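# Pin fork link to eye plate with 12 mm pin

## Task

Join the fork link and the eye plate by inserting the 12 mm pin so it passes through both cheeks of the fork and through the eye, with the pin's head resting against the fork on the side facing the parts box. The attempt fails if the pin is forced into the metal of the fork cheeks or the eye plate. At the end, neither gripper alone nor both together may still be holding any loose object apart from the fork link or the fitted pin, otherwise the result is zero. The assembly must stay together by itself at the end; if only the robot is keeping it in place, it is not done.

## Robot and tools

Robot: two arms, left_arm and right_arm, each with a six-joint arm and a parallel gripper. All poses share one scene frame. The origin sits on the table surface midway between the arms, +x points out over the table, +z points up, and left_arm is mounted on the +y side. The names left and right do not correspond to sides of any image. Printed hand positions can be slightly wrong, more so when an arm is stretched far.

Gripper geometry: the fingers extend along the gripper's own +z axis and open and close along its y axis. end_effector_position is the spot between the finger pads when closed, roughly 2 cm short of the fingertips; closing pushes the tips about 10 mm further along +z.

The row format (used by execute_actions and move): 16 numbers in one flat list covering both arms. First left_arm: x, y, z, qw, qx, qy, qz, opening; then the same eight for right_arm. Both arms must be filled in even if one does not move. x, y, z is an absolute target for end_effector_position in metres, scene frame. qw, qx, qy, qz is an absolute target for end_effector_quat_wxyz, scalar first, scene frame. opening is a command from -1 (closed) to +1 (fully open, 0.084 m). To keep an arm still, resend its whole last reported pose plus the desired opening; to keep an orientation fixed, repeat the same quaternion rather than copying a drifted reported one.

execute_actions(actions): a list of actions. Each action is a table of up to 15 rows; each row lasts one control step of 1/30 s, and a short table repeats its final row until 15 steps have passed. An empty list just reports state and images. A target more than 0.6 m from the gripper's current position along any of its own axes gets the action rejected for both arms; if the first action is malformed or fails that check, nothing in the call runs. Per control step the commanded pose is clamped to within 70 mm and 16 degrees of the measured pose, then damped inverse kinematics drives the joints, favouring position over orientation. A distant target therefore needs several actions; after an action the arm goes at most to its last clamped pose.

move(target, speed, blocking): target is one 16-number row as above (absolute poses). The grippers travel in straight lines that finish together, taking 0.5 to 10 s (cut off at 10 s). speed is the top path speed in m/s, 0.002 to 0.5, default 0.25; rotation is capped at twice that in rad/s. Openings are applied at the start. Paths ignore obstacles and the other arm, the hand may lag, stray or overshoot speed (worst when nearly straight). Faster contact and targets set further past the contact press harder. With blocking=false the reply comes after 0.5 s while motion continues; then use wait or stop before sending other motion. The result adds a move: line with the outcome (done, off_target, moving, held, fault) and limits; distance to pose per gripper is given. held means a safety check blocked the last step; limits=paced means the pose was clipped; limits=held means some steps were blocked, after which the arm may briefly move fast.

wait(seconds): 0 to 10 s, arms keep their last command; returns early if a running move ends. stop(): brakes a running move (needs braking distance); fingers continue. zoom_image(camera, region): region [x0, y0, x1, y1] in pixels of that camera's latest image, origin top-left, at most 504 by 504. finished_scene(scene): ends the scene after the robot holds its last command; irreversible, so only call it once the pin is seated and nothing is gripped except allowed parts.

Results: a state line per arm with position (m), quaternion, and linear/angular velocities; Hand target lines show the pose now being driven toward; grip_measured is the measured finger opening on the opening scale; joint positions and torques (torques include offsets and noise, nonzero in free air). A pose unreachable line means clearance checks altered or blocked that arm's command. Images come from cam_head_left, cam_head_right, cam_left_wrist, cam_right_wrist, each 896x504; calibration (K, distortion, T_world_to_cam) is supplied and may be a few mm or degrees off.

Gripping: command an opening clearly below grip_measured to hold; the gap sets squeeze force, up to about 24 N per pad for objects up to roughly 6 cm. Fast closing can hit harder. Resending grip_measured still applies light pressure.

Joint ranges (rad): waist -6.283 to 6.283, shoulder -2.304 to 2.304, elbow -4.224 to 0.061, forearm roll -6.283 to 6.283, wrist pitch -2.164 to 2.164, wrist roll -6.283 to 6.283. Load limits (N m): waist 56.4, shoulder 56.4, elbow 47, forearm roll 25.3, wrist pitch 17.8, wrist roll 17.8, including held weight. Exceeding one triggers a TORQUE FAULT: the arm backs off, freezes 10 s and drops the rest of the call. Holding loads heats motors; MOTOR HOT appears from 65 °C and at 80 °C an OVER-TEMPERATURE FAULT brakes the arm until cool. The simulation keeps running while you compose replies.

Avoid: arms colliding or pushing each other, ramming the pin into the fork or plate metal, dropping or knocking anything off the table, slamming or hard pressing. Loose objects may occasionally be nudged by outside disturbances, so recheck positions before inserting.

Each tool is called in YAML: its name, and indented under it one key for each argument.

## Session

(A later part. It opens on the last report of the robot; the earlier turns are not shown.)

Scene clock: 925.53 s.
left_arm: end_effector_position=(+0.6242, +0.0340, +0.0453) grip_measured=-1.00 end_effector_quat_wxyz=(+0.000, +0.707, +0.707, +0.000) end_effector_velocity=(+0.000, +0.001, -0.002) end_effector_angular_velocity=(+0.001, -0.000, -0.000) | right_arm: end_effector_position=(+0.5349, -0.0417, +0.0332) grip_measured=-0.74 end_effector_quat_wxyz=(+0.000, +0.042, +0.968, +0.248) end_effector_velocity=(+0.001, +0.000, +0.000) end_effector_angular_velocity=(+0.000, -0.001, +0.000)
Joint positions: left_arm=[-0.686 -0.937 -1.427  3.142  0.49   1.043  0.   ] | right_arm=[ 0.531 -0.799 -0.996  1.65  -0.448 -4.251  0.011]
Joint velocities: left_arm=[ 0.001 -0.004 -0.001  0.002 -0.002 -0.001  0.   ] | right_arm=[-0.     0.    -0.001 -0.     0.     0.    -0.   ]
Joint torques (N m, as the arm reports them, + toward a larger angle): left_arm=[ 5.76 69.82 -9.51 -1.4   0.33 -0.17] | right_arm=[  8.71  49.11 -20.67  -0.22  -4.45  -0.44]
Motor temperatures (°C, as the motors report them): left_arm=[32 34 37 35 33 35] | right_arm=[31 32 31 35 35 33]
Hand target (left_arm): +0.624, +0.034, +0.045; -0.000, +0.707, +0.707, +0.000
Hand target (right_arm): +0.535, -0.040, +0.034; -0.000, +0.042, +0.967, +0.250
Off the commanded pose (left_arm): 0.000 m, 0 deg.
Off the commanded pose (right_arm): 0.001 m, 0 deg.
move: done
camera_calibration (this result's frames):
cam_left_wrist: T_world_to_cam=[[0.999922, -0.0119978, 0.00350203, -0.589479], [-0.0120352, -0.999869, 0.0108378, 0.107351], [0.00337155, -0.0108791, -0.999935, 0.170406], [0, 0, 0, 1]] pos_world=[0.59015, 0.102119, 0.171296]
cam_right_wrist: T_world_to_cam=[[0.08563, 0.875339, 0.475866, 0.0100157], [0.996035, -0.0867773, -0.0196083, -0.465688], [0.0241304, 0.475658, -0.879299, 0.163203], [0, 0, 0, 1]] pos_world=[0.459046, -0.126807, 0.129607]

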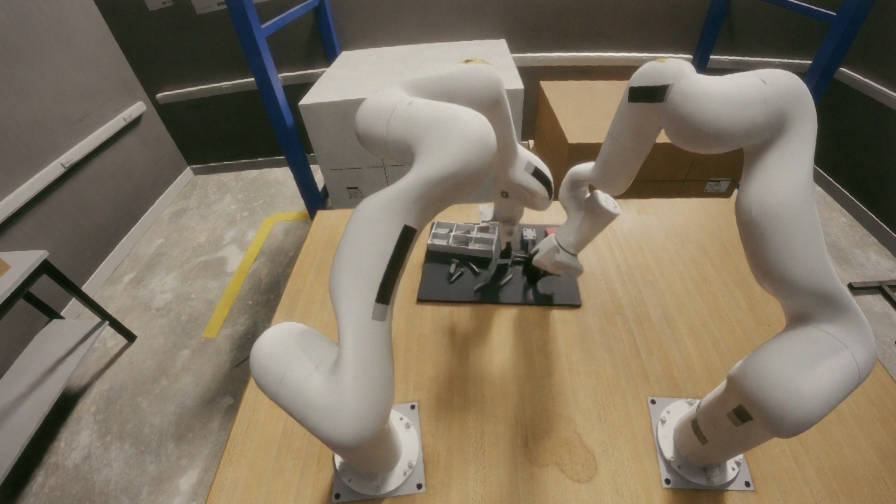

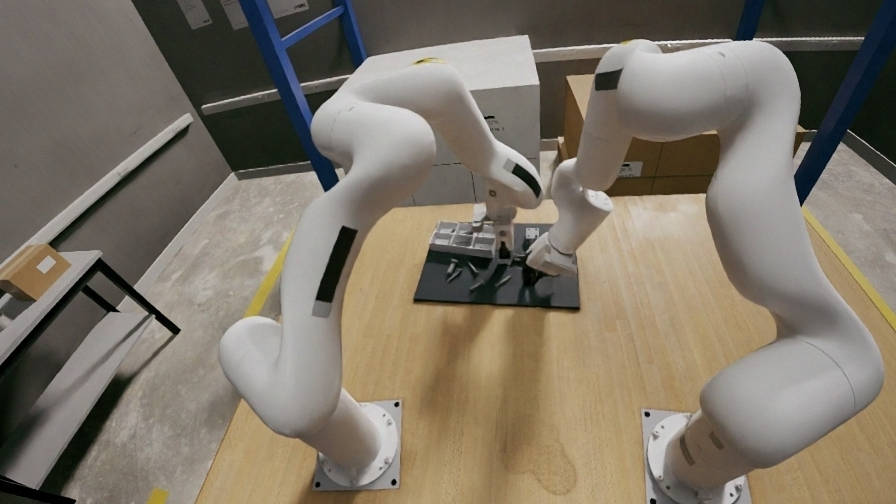

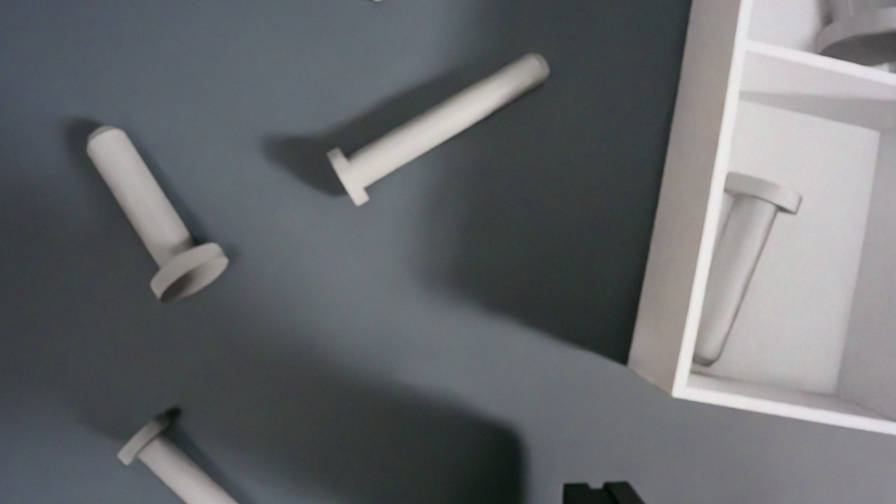

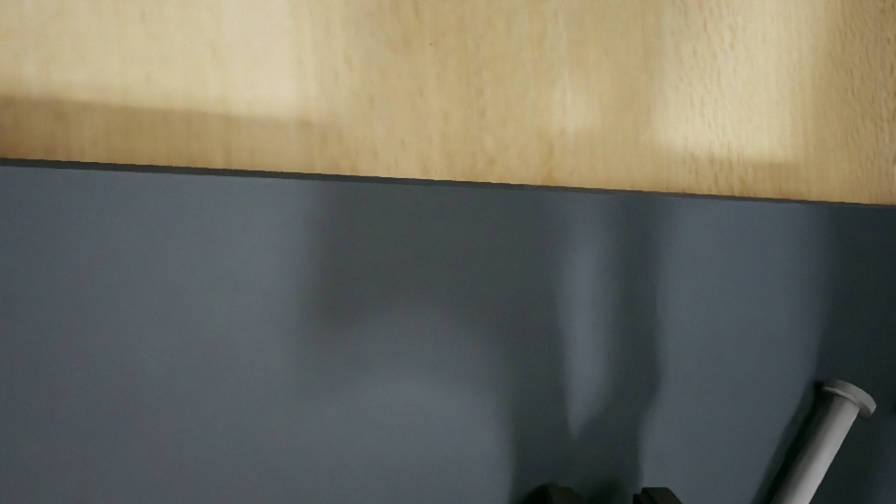

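move:
  target: [0.624,0.024,0.043,0,0.707,0.707,0,-1, 0.535,-0.0415,0.035,0,0.042,0.968,0.248,-1]
  speed: 0.005

move:
  target: [0.624,0.021,0.043,0,0.707,0.707,0,-1, 0.535,-0.0415,0.035,0,0.042,0.968,0.248,-1]
  speed: 0.002

Scene clock: 928.87 s.
left_arm: end_effector_position=(+0.6239, +0.0245, +0.0429) grip_measured=-1.00 end_effector_quat_wxyz=(-0.001, +0.707, +0.707, -0.000) end_effector_velocity=(-0.000, -0.001, -0.001) end_effector_angular_velocity=(+0.001, +0.001, -0.001) | right_arm: end_effector_position=(+0.5349, -0.0420, +0.0346) grip_measured=-0.74 end_effector_quat_wxyz=(+0.000, +0.042, +0.968, +0.247) end_effector_velocity=(-0.000, -0.001, -0.000) end_effector_angular_velocity=(-0.001, +0.001, -0.000)
Joint positions: left_arm=[-0.699 -0.95  -1.446  3.142  0.497  1.031  0.   ] | right_arm=[ 0.531 -0.796 -0.996  1.641 -0.447 -4.242  0.011]
Joint velocities: left_arm=[-0.001 -0.002 -0.002  0.     0.001 -0.001  0.   ] | right_arm=[-0.001 -0.     0.001 -0.002  0.     0.001  0.   ]
Joint torques (N m, as the arm reports them, + toward a larger angle): left_arm=[  1.89  70.85 -10.94  -2.47  -0.17  -0.3 ] | right_arm=[  7.94  49.4  -20.37   0.46  -3.79  -0.63]
Motor temperatures (°C, as the motors report them): left_arm=[32 34 37 35 33 35] | right_arm=[31 32 31 35 35 33]
Hand target (left_arm): +0.624, +0.024, +0.043; -0.000, +0.707, +0.707, -0.000
Hand target (right_arm): +0.535, -0.041, +0.035; +0.000, +0.042, +0.968, +0.248
Off the commanded pose (left_arm): 0.000 m, 0 deg.
Off the commanded pose (right_arm): 0.001 m, 0 deg.
move: done
camera_calibration (this result's frames):
cam_left_wrist: T_world_to_cam=[[0.999925, -0.0119493, 0.00251347, -0.589251], [-0.0119747, -0.999875, 0.0103679, 0.0978271], [0.00238927, -0.0103972, -0.999943, 0.168596], [0, 0, 0, 1]] pos_world=[0.589975, 0.0925266, 0.169053]
cam_right_wrist: T_world_to_cam=[[0.0853107, 0.876062, 0.474591, 0.00979025], [0.99608, -0.0861649, -0.0199972, -0.465737], [0.0233744, 0.474437, -0.879979, 0.164974], [0, 0, 0, 1]] pos_world=[0.45922, -0.126977, 0.131214]

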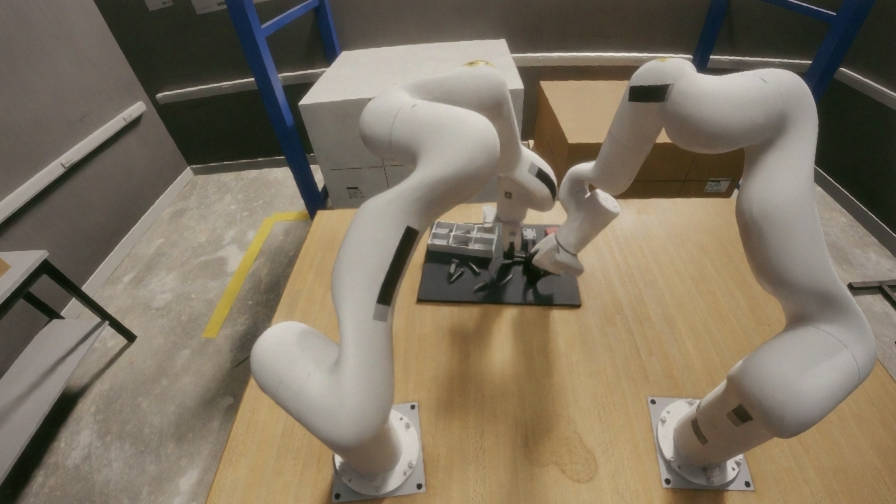

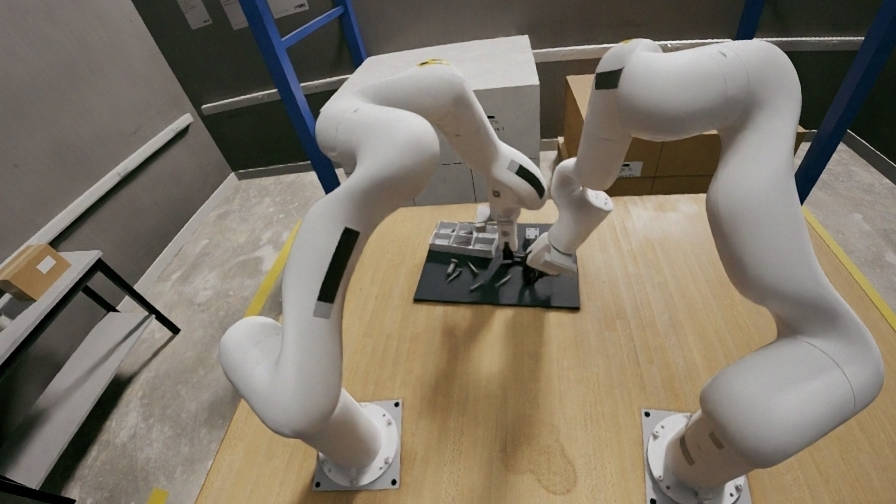

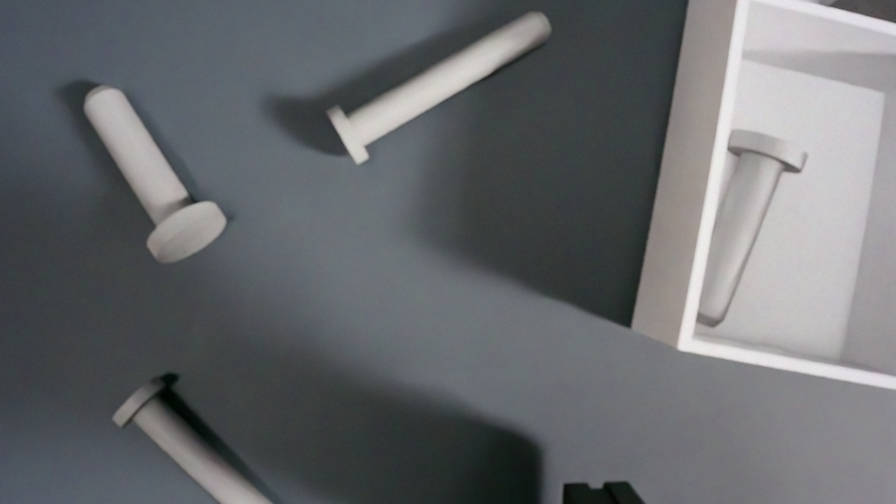

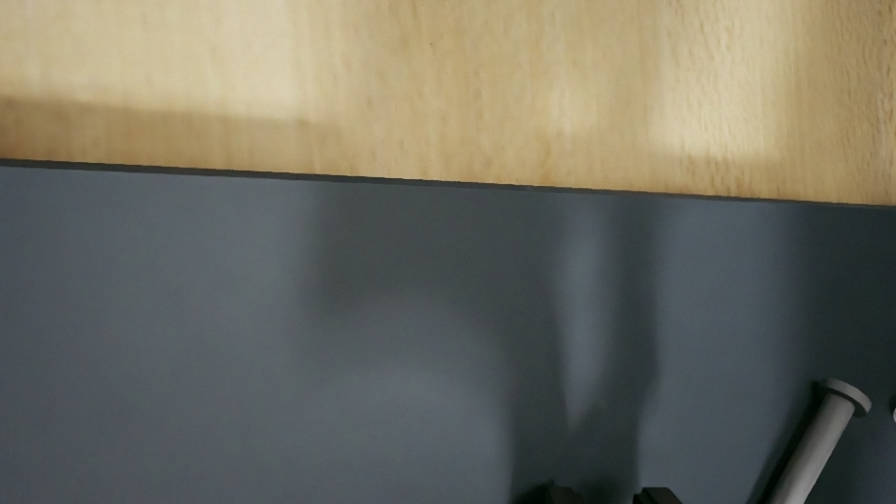

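Scene clock: 930.83 s.
left_arm: end_effector_position=(+0.6242, +0.0225, +0.0428) grip_measured=-1.00 end_effector_quat_wxyz=(-0.001, +0.706, +0.708, -0.000) end_effector_velocity=(+0.001, -0.000, +0.001) end_effector_angular_velocity=(-0.000, -0.001, +0.000) | right_arm: end_effector_position=(+0.5349, -0.0418, +0.0348) grip_measured=-0.74 end_effector_quat_wxyz=(+0.000, +0.042, +0.968, +0.247) end_effector_velocity=(-0.001, -0.001, -0.000) end_effector_angular_velocity=(-0.001, +0.001, -0.001)
Joint positions: left_arm=[-0.701 -0.953 -1.452  3.142  0.501  1.027  0.   ] | right_arm=[ 0.531 -0.796 -0.996  1.64  -0.447 -4.242  0.011]
Joint velocities: left_arm=[ 0.001  0.    -0.003  0.001  0.002 -0.001  0.   ] | right_arm=[-0.001 -0.     0.002 -0.    -0.    -0.     0.   ]
Joint torques (N m, as the arm reports them, + toward a larger angle): left_arm=[-24.1   72.44 -16.64  -7.32  -3.55  -0.02] | right_arm=[  7.62  49.11 -20.52   0.15  -3.71  -0.76]
Motor temperatures (°C, as the motors report them): left_arm=[32 34 37 35 33 35] | right_arm=[31 32 31 35 35 33]
Hand target (left_arm): +0.624, +0.021, +0.043; -0.000, +0.707, +0.707, -0.000
Hand target (right_arm): +0.535, -0.041, +0.035; -0.000, +0.042, +0.968, +0.248
Off the commanded pose (left_arm): 0.002 m, 0 deg.
Off the commanded pose (right_arm): 0.000 m, 0 deg.
move: done
camera_calibration (this result's frames):
cam_left_wrist: T_world_to_cam=[[0.999947, -0.0101625, 0.00154913, -0.589595], [-0.0101772, -0.9999, 0.00981587, 0.0948125], [0.00144922, -0.00983111, -0.999951, 0.169039], [0, 0, 0, 1]] pos_world=[0.590283, 0.0904731, 0.169013]
cam_right_wrist: T_world_to_cam=[[0.085244, 0.875835, 0.475023, 0.00964352], [0.996088, -0.0860453, -0.0201022, -0.465738], [0.0232673, 0.474878, -0.879744, 0.16509], [0, 0, 0, 1]] pos_world=[0.459253, -0.126918, 0.131294]

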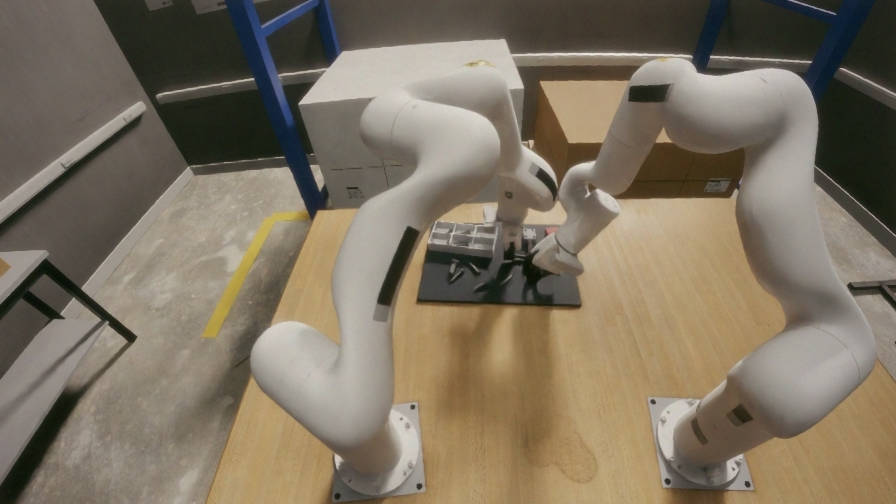

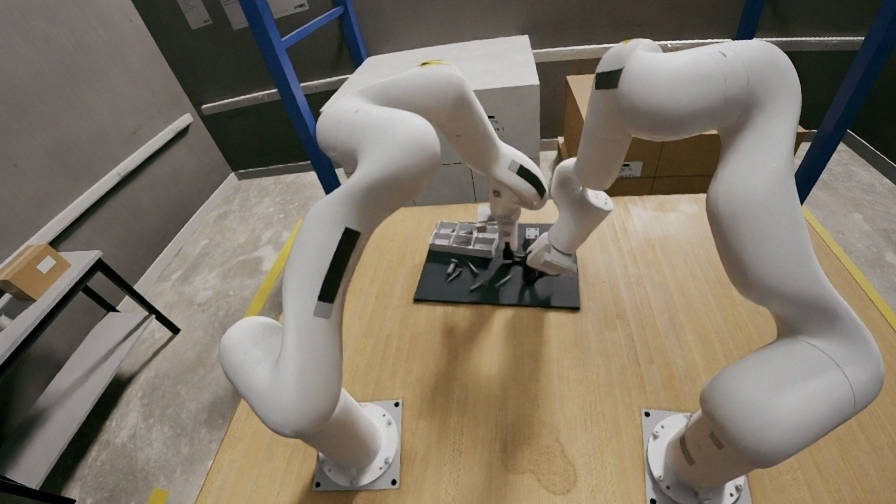

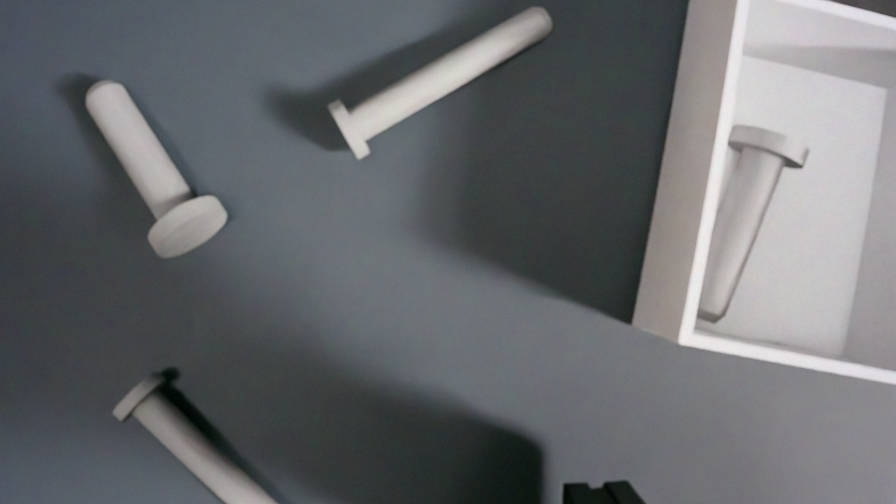

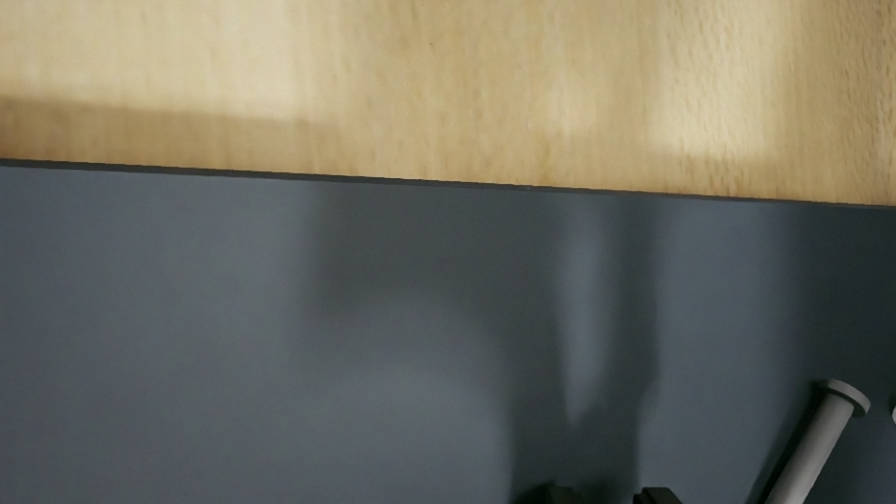

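move:
  target: [0.624,0.0233,0.043,0,0.707,0.707,0,-1, 0.535,-0.0415,0.035,0,0.042,0.968,0.248,-1]
  speed: 0.002

move:
  target: [0.624,0.0233,0.044,0,0.707,0.707,0,-1, 0.535,-0.0415,0.038,0,0.042,0.968,0.248,-1]
  speed: 0.002

Scene clock: 932.67 s.
left_arm: end_effector_position=(+0.6243, +0.0230, +0.0431) grip_measured=-1.00 end_effector_quat_wxyz=(+0.001, +0.707, +0.707, +0.000) end_effector_velocity=(+0.000, +0.001, -0.001) end_effector_angular_velocity=(-0.000, -0.000, +0.001) | right_arm: end_effector_position=(+0.5349, -0.0418, +0.0348) grip_measured=-0.74 end_effector_quat_wxyz=(+0.000, +0.042, +0.968, +0.247) end_effector_velocity=(-0.001, +0.000, -0.000) end_effector_angular_velocity=(-0.000, +0.001, -0.000)
Joint positions: left_arm=[-0.701 -0.951 -1.448  3.142  0.496  1.029  0.   ] | right_arm=[ 0.531 -0.796 -0.996  1.64  -0.447 -4.242  0.011]
Joint velocities: left_arm=[ 0.002 -0.     0.001 -0.    -0.002  0.001  0.   ] | right_arm=[ 0.001  0.     0.001  0.001  0.     0.    -0.   ]
Joint torques (N m, as the arm reports them, + toward a larger angle): left_arm=[-15.05  74.71 -13.83  -5.13  -1.99  -0.09] | right_arm=[  9.13  51.3  -18.86  -0.3   -3.82  -0.75]
Motor temperatures (°C, as the motors report them): left_arm=[32 34 37 35 33 35] | right_arm=[31 32 31 35 35 33]
Hand target (left_arm): +0.624, +0.023, +0.043; +0.000, +0.707, +0.707, +0.000
Hand target (right_arm): +0.535, -0.041, +0.035; -0.000, +0.042, +0.968, +0.248
Off the commanded pose (left_arm): 0.000 m, 0 deg.
Off the commanded pose (right_arm): 0.000 m, 0 deg.
move: done
camera_calibration (this result's frames):
cam_left_wrist: T_world_to_cam=[[0.999918, -0.0120914, 0.00428689, -0.589724], [-0.0121402, -0.99986, 0.0115361, 0.0964274], [0.0041468, -0.0115872, -0.999924, 0.167669], [0, 0, 0, 1]] pos_world=[0.59015, 0.0912261, 0.169072]
cam_right_wrist: T_world_to_cam=[[0.0852503, 0.875764, 0.475152, 0.00960082], [0.996088, -0.0860412, -0.0201304, -0.465738], [0.0232531, 0.475009, -0.879674, 0.165129], [0, 0, 0, 1]] pos_world=[0.459258, -0.126918, 0.131322]

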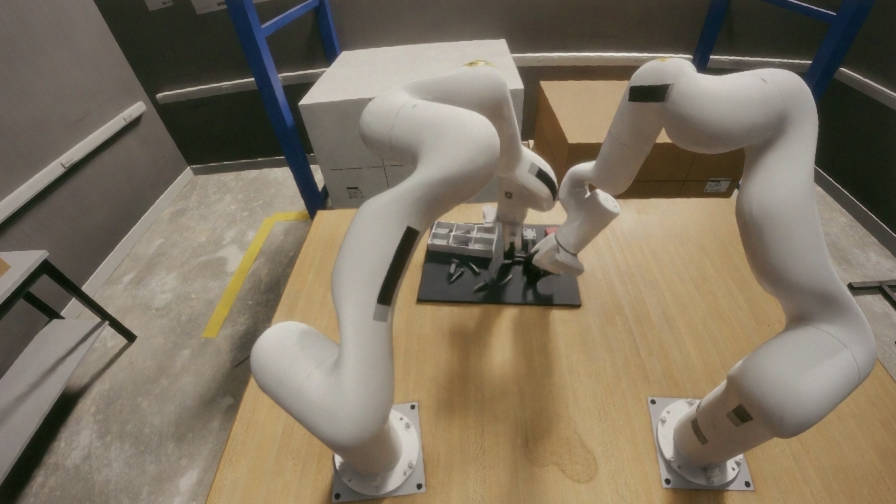

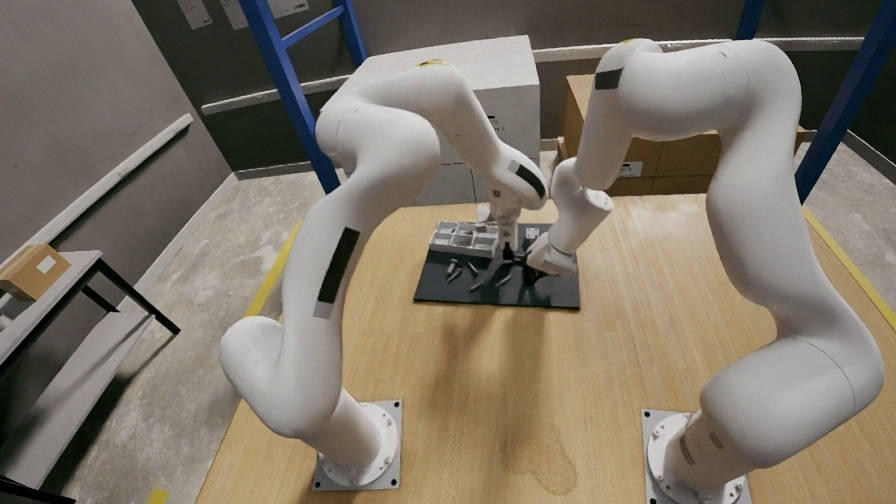

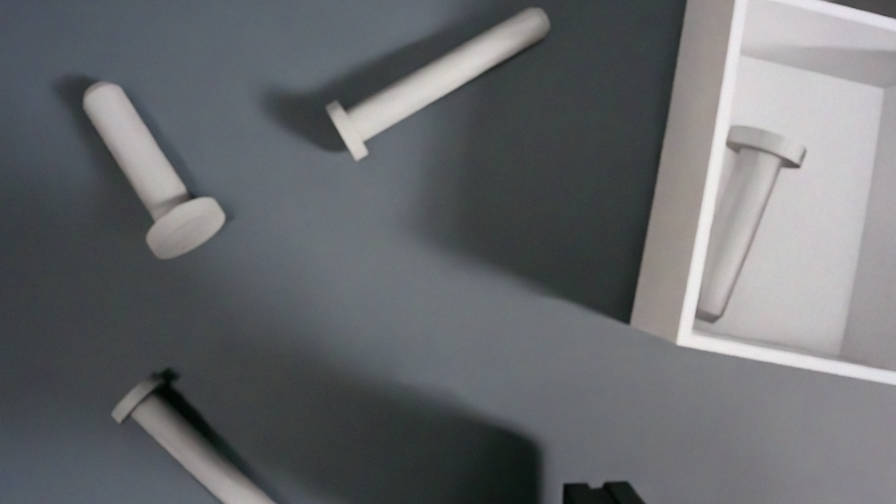

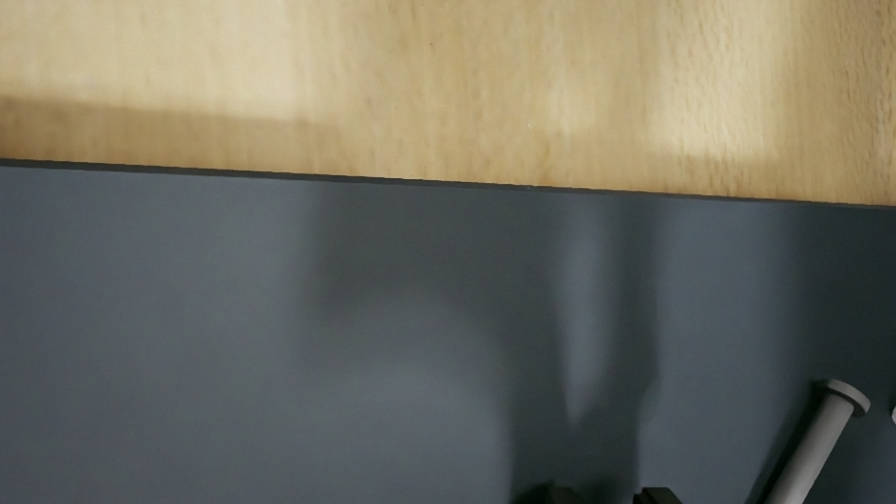

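Scene clock: 934.50 s.
left_arm: end_effector_position=(+0.6241, +0.0231, +0.0440) grip_measured=-1.00 end_effector_quat_wxyz=(+0.000, +0.707, +0.707, +0.000) end_effector_velocity=(+0.000, -0.000, +0.001) end_effector_angular_velocity=(-0.000, -0.001, -0.000) | right_arm: end_effector_position=(+0.5351, -0.0420, +0.0376) grip_measured=-0.74 end_effector_quat_wxyz=(+0.000, +0.042, +0.968, +0.247) end_effector_velocity=(+0.000, -0.000, +0.000) end_effector_angular_velocity=(-0.001, -0.000, -0.001)
Joint positions: left_arm=[-0.701 -0.949 -1.447  3.142  0.498  1.029  0.   ] | right_arm=[ 0.531 -0.789 -0.994  1.631 -0.446 -4.231  0.012]
Joint velocities: left_arm=[-0.     0.001  0.     0.     0.    -0.     0.   ] | right_arm=[-0.     0.    -0.001 -0.001  0.001  0.002 -0.   ]
Joint torques (N m, as the arm reports them, + toward a larger angle): left_arm=[ -8.04  71.57 -12.39  -4.08  -1.08  -0.15] | right_arm=[  5.26  48.84 -21.    -0.67  -4.3   -0.7 ]
Motor temperatures (°C, as the motors report them): left_arm=[32 34 37 35 33 35] | right_arm=[31 32 31 35 35 33]
Hand target (left_arm): +0.624, +0.023, +0.044; +0.000, +0.707, +0.707, +0.000
Hand target (right_arm): +0.535, -0.041, +0.038; +0.000, +0.042, +0.968, +0.248
Off the commanded pose (left_arm): 0.000 m, 0 deg.
Off the commanded pose (right_arm): 0.001 m, 0 deg.
move: done
camera_calibration (this result's frames):
cam_left_wrist: T_world_to_cam=[[0.999919, -0.012184, 0.00373943, -0.589508], [-0.0122252, -0.999862, 0.0112068, 0.0966175], [0.00360237, -0.0112516, -0.99993, 0.168944], [0, 0, 0, 1]] pos_world=[0.590033, 0.0913226, 0.170054]
cam_right_wrist: T_world_to_cam=[[0.085234, 0.876112, 0.474513, 0.00839147], [0.996081, -0.0862252, -0.019719, -0.465837], [0.0236389, 0.474334, -0.880028, 0.167472], [0, 0, 0, 1]] pos_world=[0.459337, -0.126957, 0.134213]

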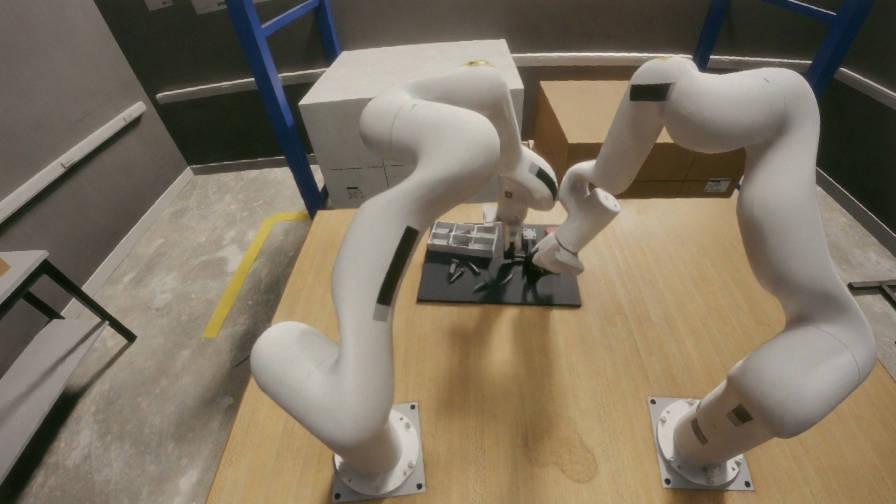

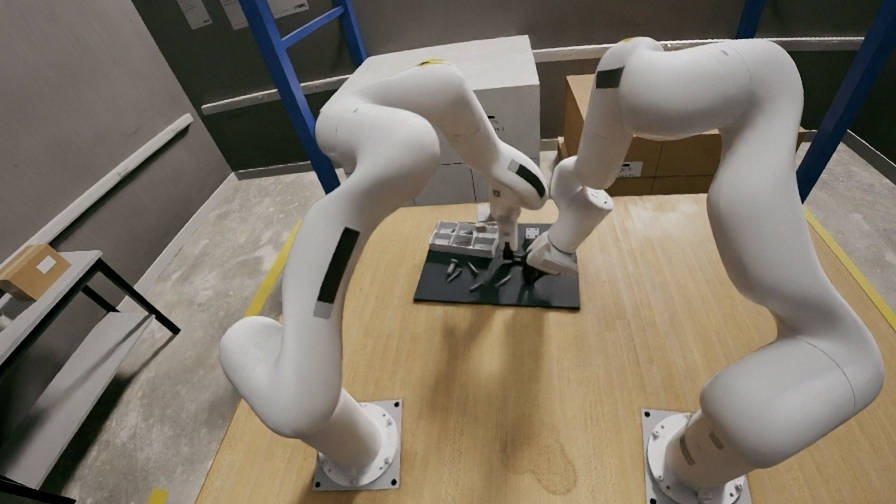

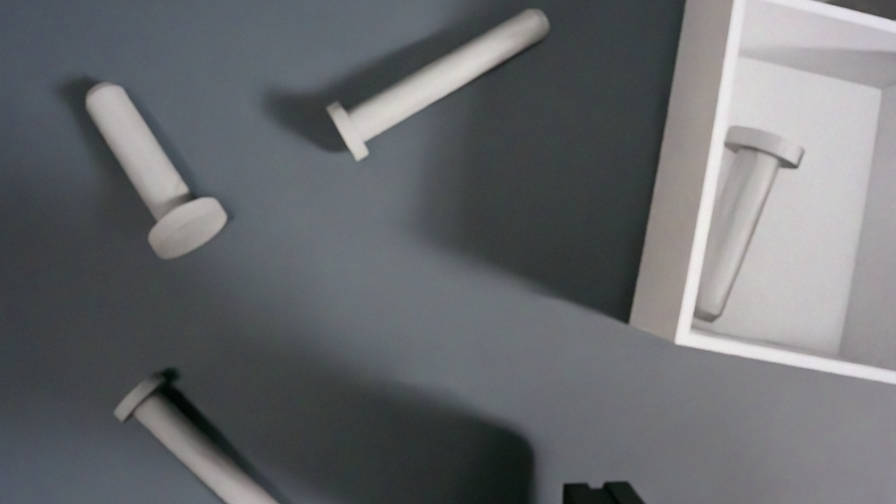

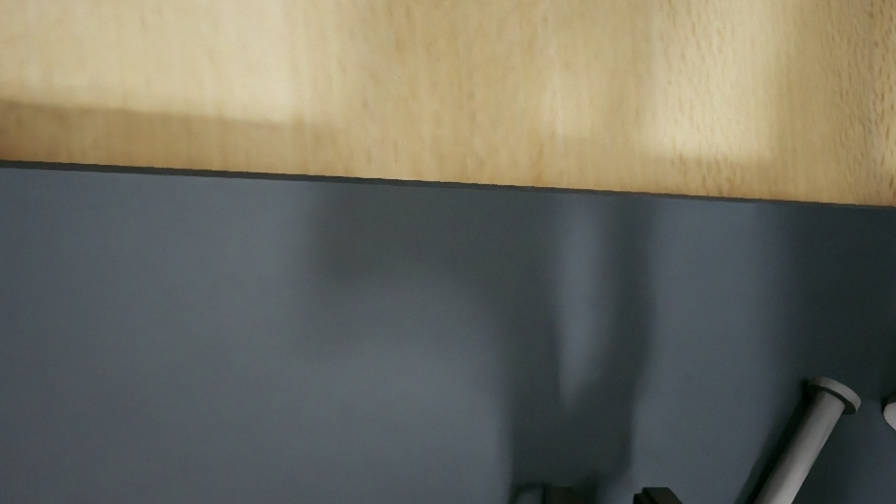

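move:
  target: [0.624,0.0225,0.045,0,0.707,0.707,0,-1, 0.535,-0.0415,0.040,0,0.042,0.968,0.248,-1]
  speed: 0.002

Scene clock: 936.60 s.
left_arm: end_effector_position=(+0.6238, +0.0228, +0.0448) grip_measured=-1.00 end_effector_quat_wxyz=(-0.000, +0.707, +0.707, -0.000) end_effector_velocity=(+0.000, +0.001, +0.000) end_effector_angular_velocity=(+0.001, +0.001, +0.000) | right_arm: end_effector_position=(+0.5352, -0.0420, +0.0397) grip_measured=-0.74 end_effector_quat_wxyz=(+0.001, +0.042, +0.968, +0.247) end_effector_velocity=(-0.000, -0.001, -0.000) end_effector_angular_velocity=(-0.001, +0.001, -0.000)
Joint positions: left_arm=[-0.701 -0.948 -1.448  3.142  0.5    1.028  0.   ] | right_arm=[ 0.531 -0.784 -0.993  1.624 -0.445 -4.224  0.012]
Joint velocities: left_arm=[ 0.001 -0.    -0.     0.001  0.001 -0.     0.   ] | right_arm=[-0.001 -0.     0.    -0.002  0.001  0.002 -0.   ]
Joint torques (N m, as the arm reports them, + toward a larger angle): left_arm=[-13.84  76.83 -14.13  -5.23  -1.34  -0.07] | right_arm=[  8.14  49.1  -19.6    0.18  -4.26  -0.85]
Motor temperatures (°C, as the motors report them): left_arm=[32 34 37 35 33 35] | right_arm=[31 32 31 35 35 33]
Hand target (left_arm): +0.624, +0.022, +0.045; -0.000, +0.707, +0.707, -0.000
Hand target (right_arm): +0.535, -0.041, +0.040; +0.000, +0.042, +0.968, +0.248
Off the commanded pose (left_arm): 0.000 m, 0 deg.
Off the commanded pose (right_arm): 0.001 m, 0 deg.
move: done
camera_calibration (this result's frames):
cam_left_wrist: T_world_to_cam=[[0.999924, -0.0120187, 0.00277863, -0.58924], [-0.0120474, -0.999872, 0.0105516, 0.0961333], [0.00265145, -0.0105843, -0.99994, 0.170267], [0, 0, 0, 1]] pos_world=[0.589902, 0.0908413, 0.170879]
cam_right_wrist: T_world_to_cam=[[0.0851689, 0.876256, 0.474259, 0.00751235], [0.996076, -0.0863673, -0.0193034, -0.465992], [0.0240458, 0.474042, -0.880174, 0.169083], [0, 0, 0, 1]] pos_world=[0.459458, -0.126982, 0.136264]

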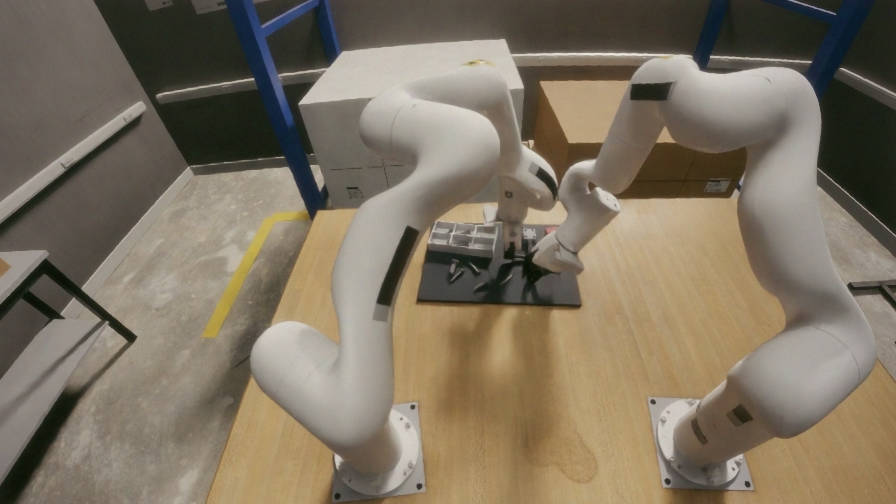

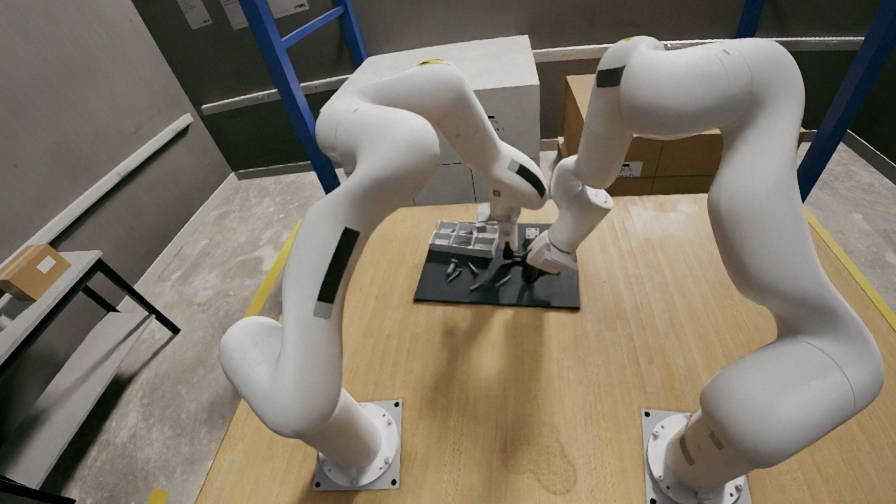

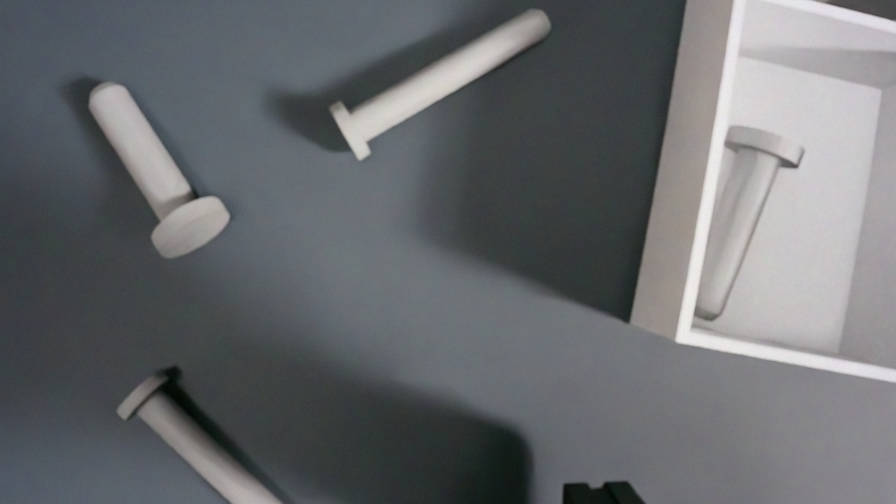

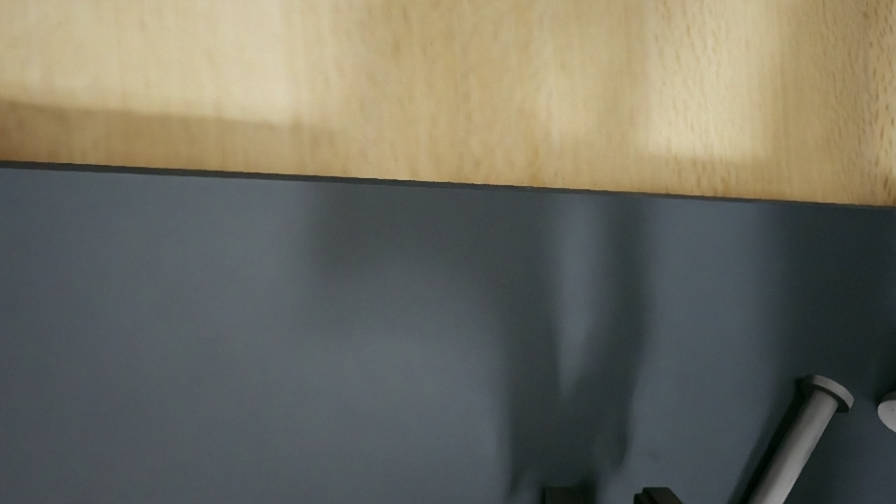

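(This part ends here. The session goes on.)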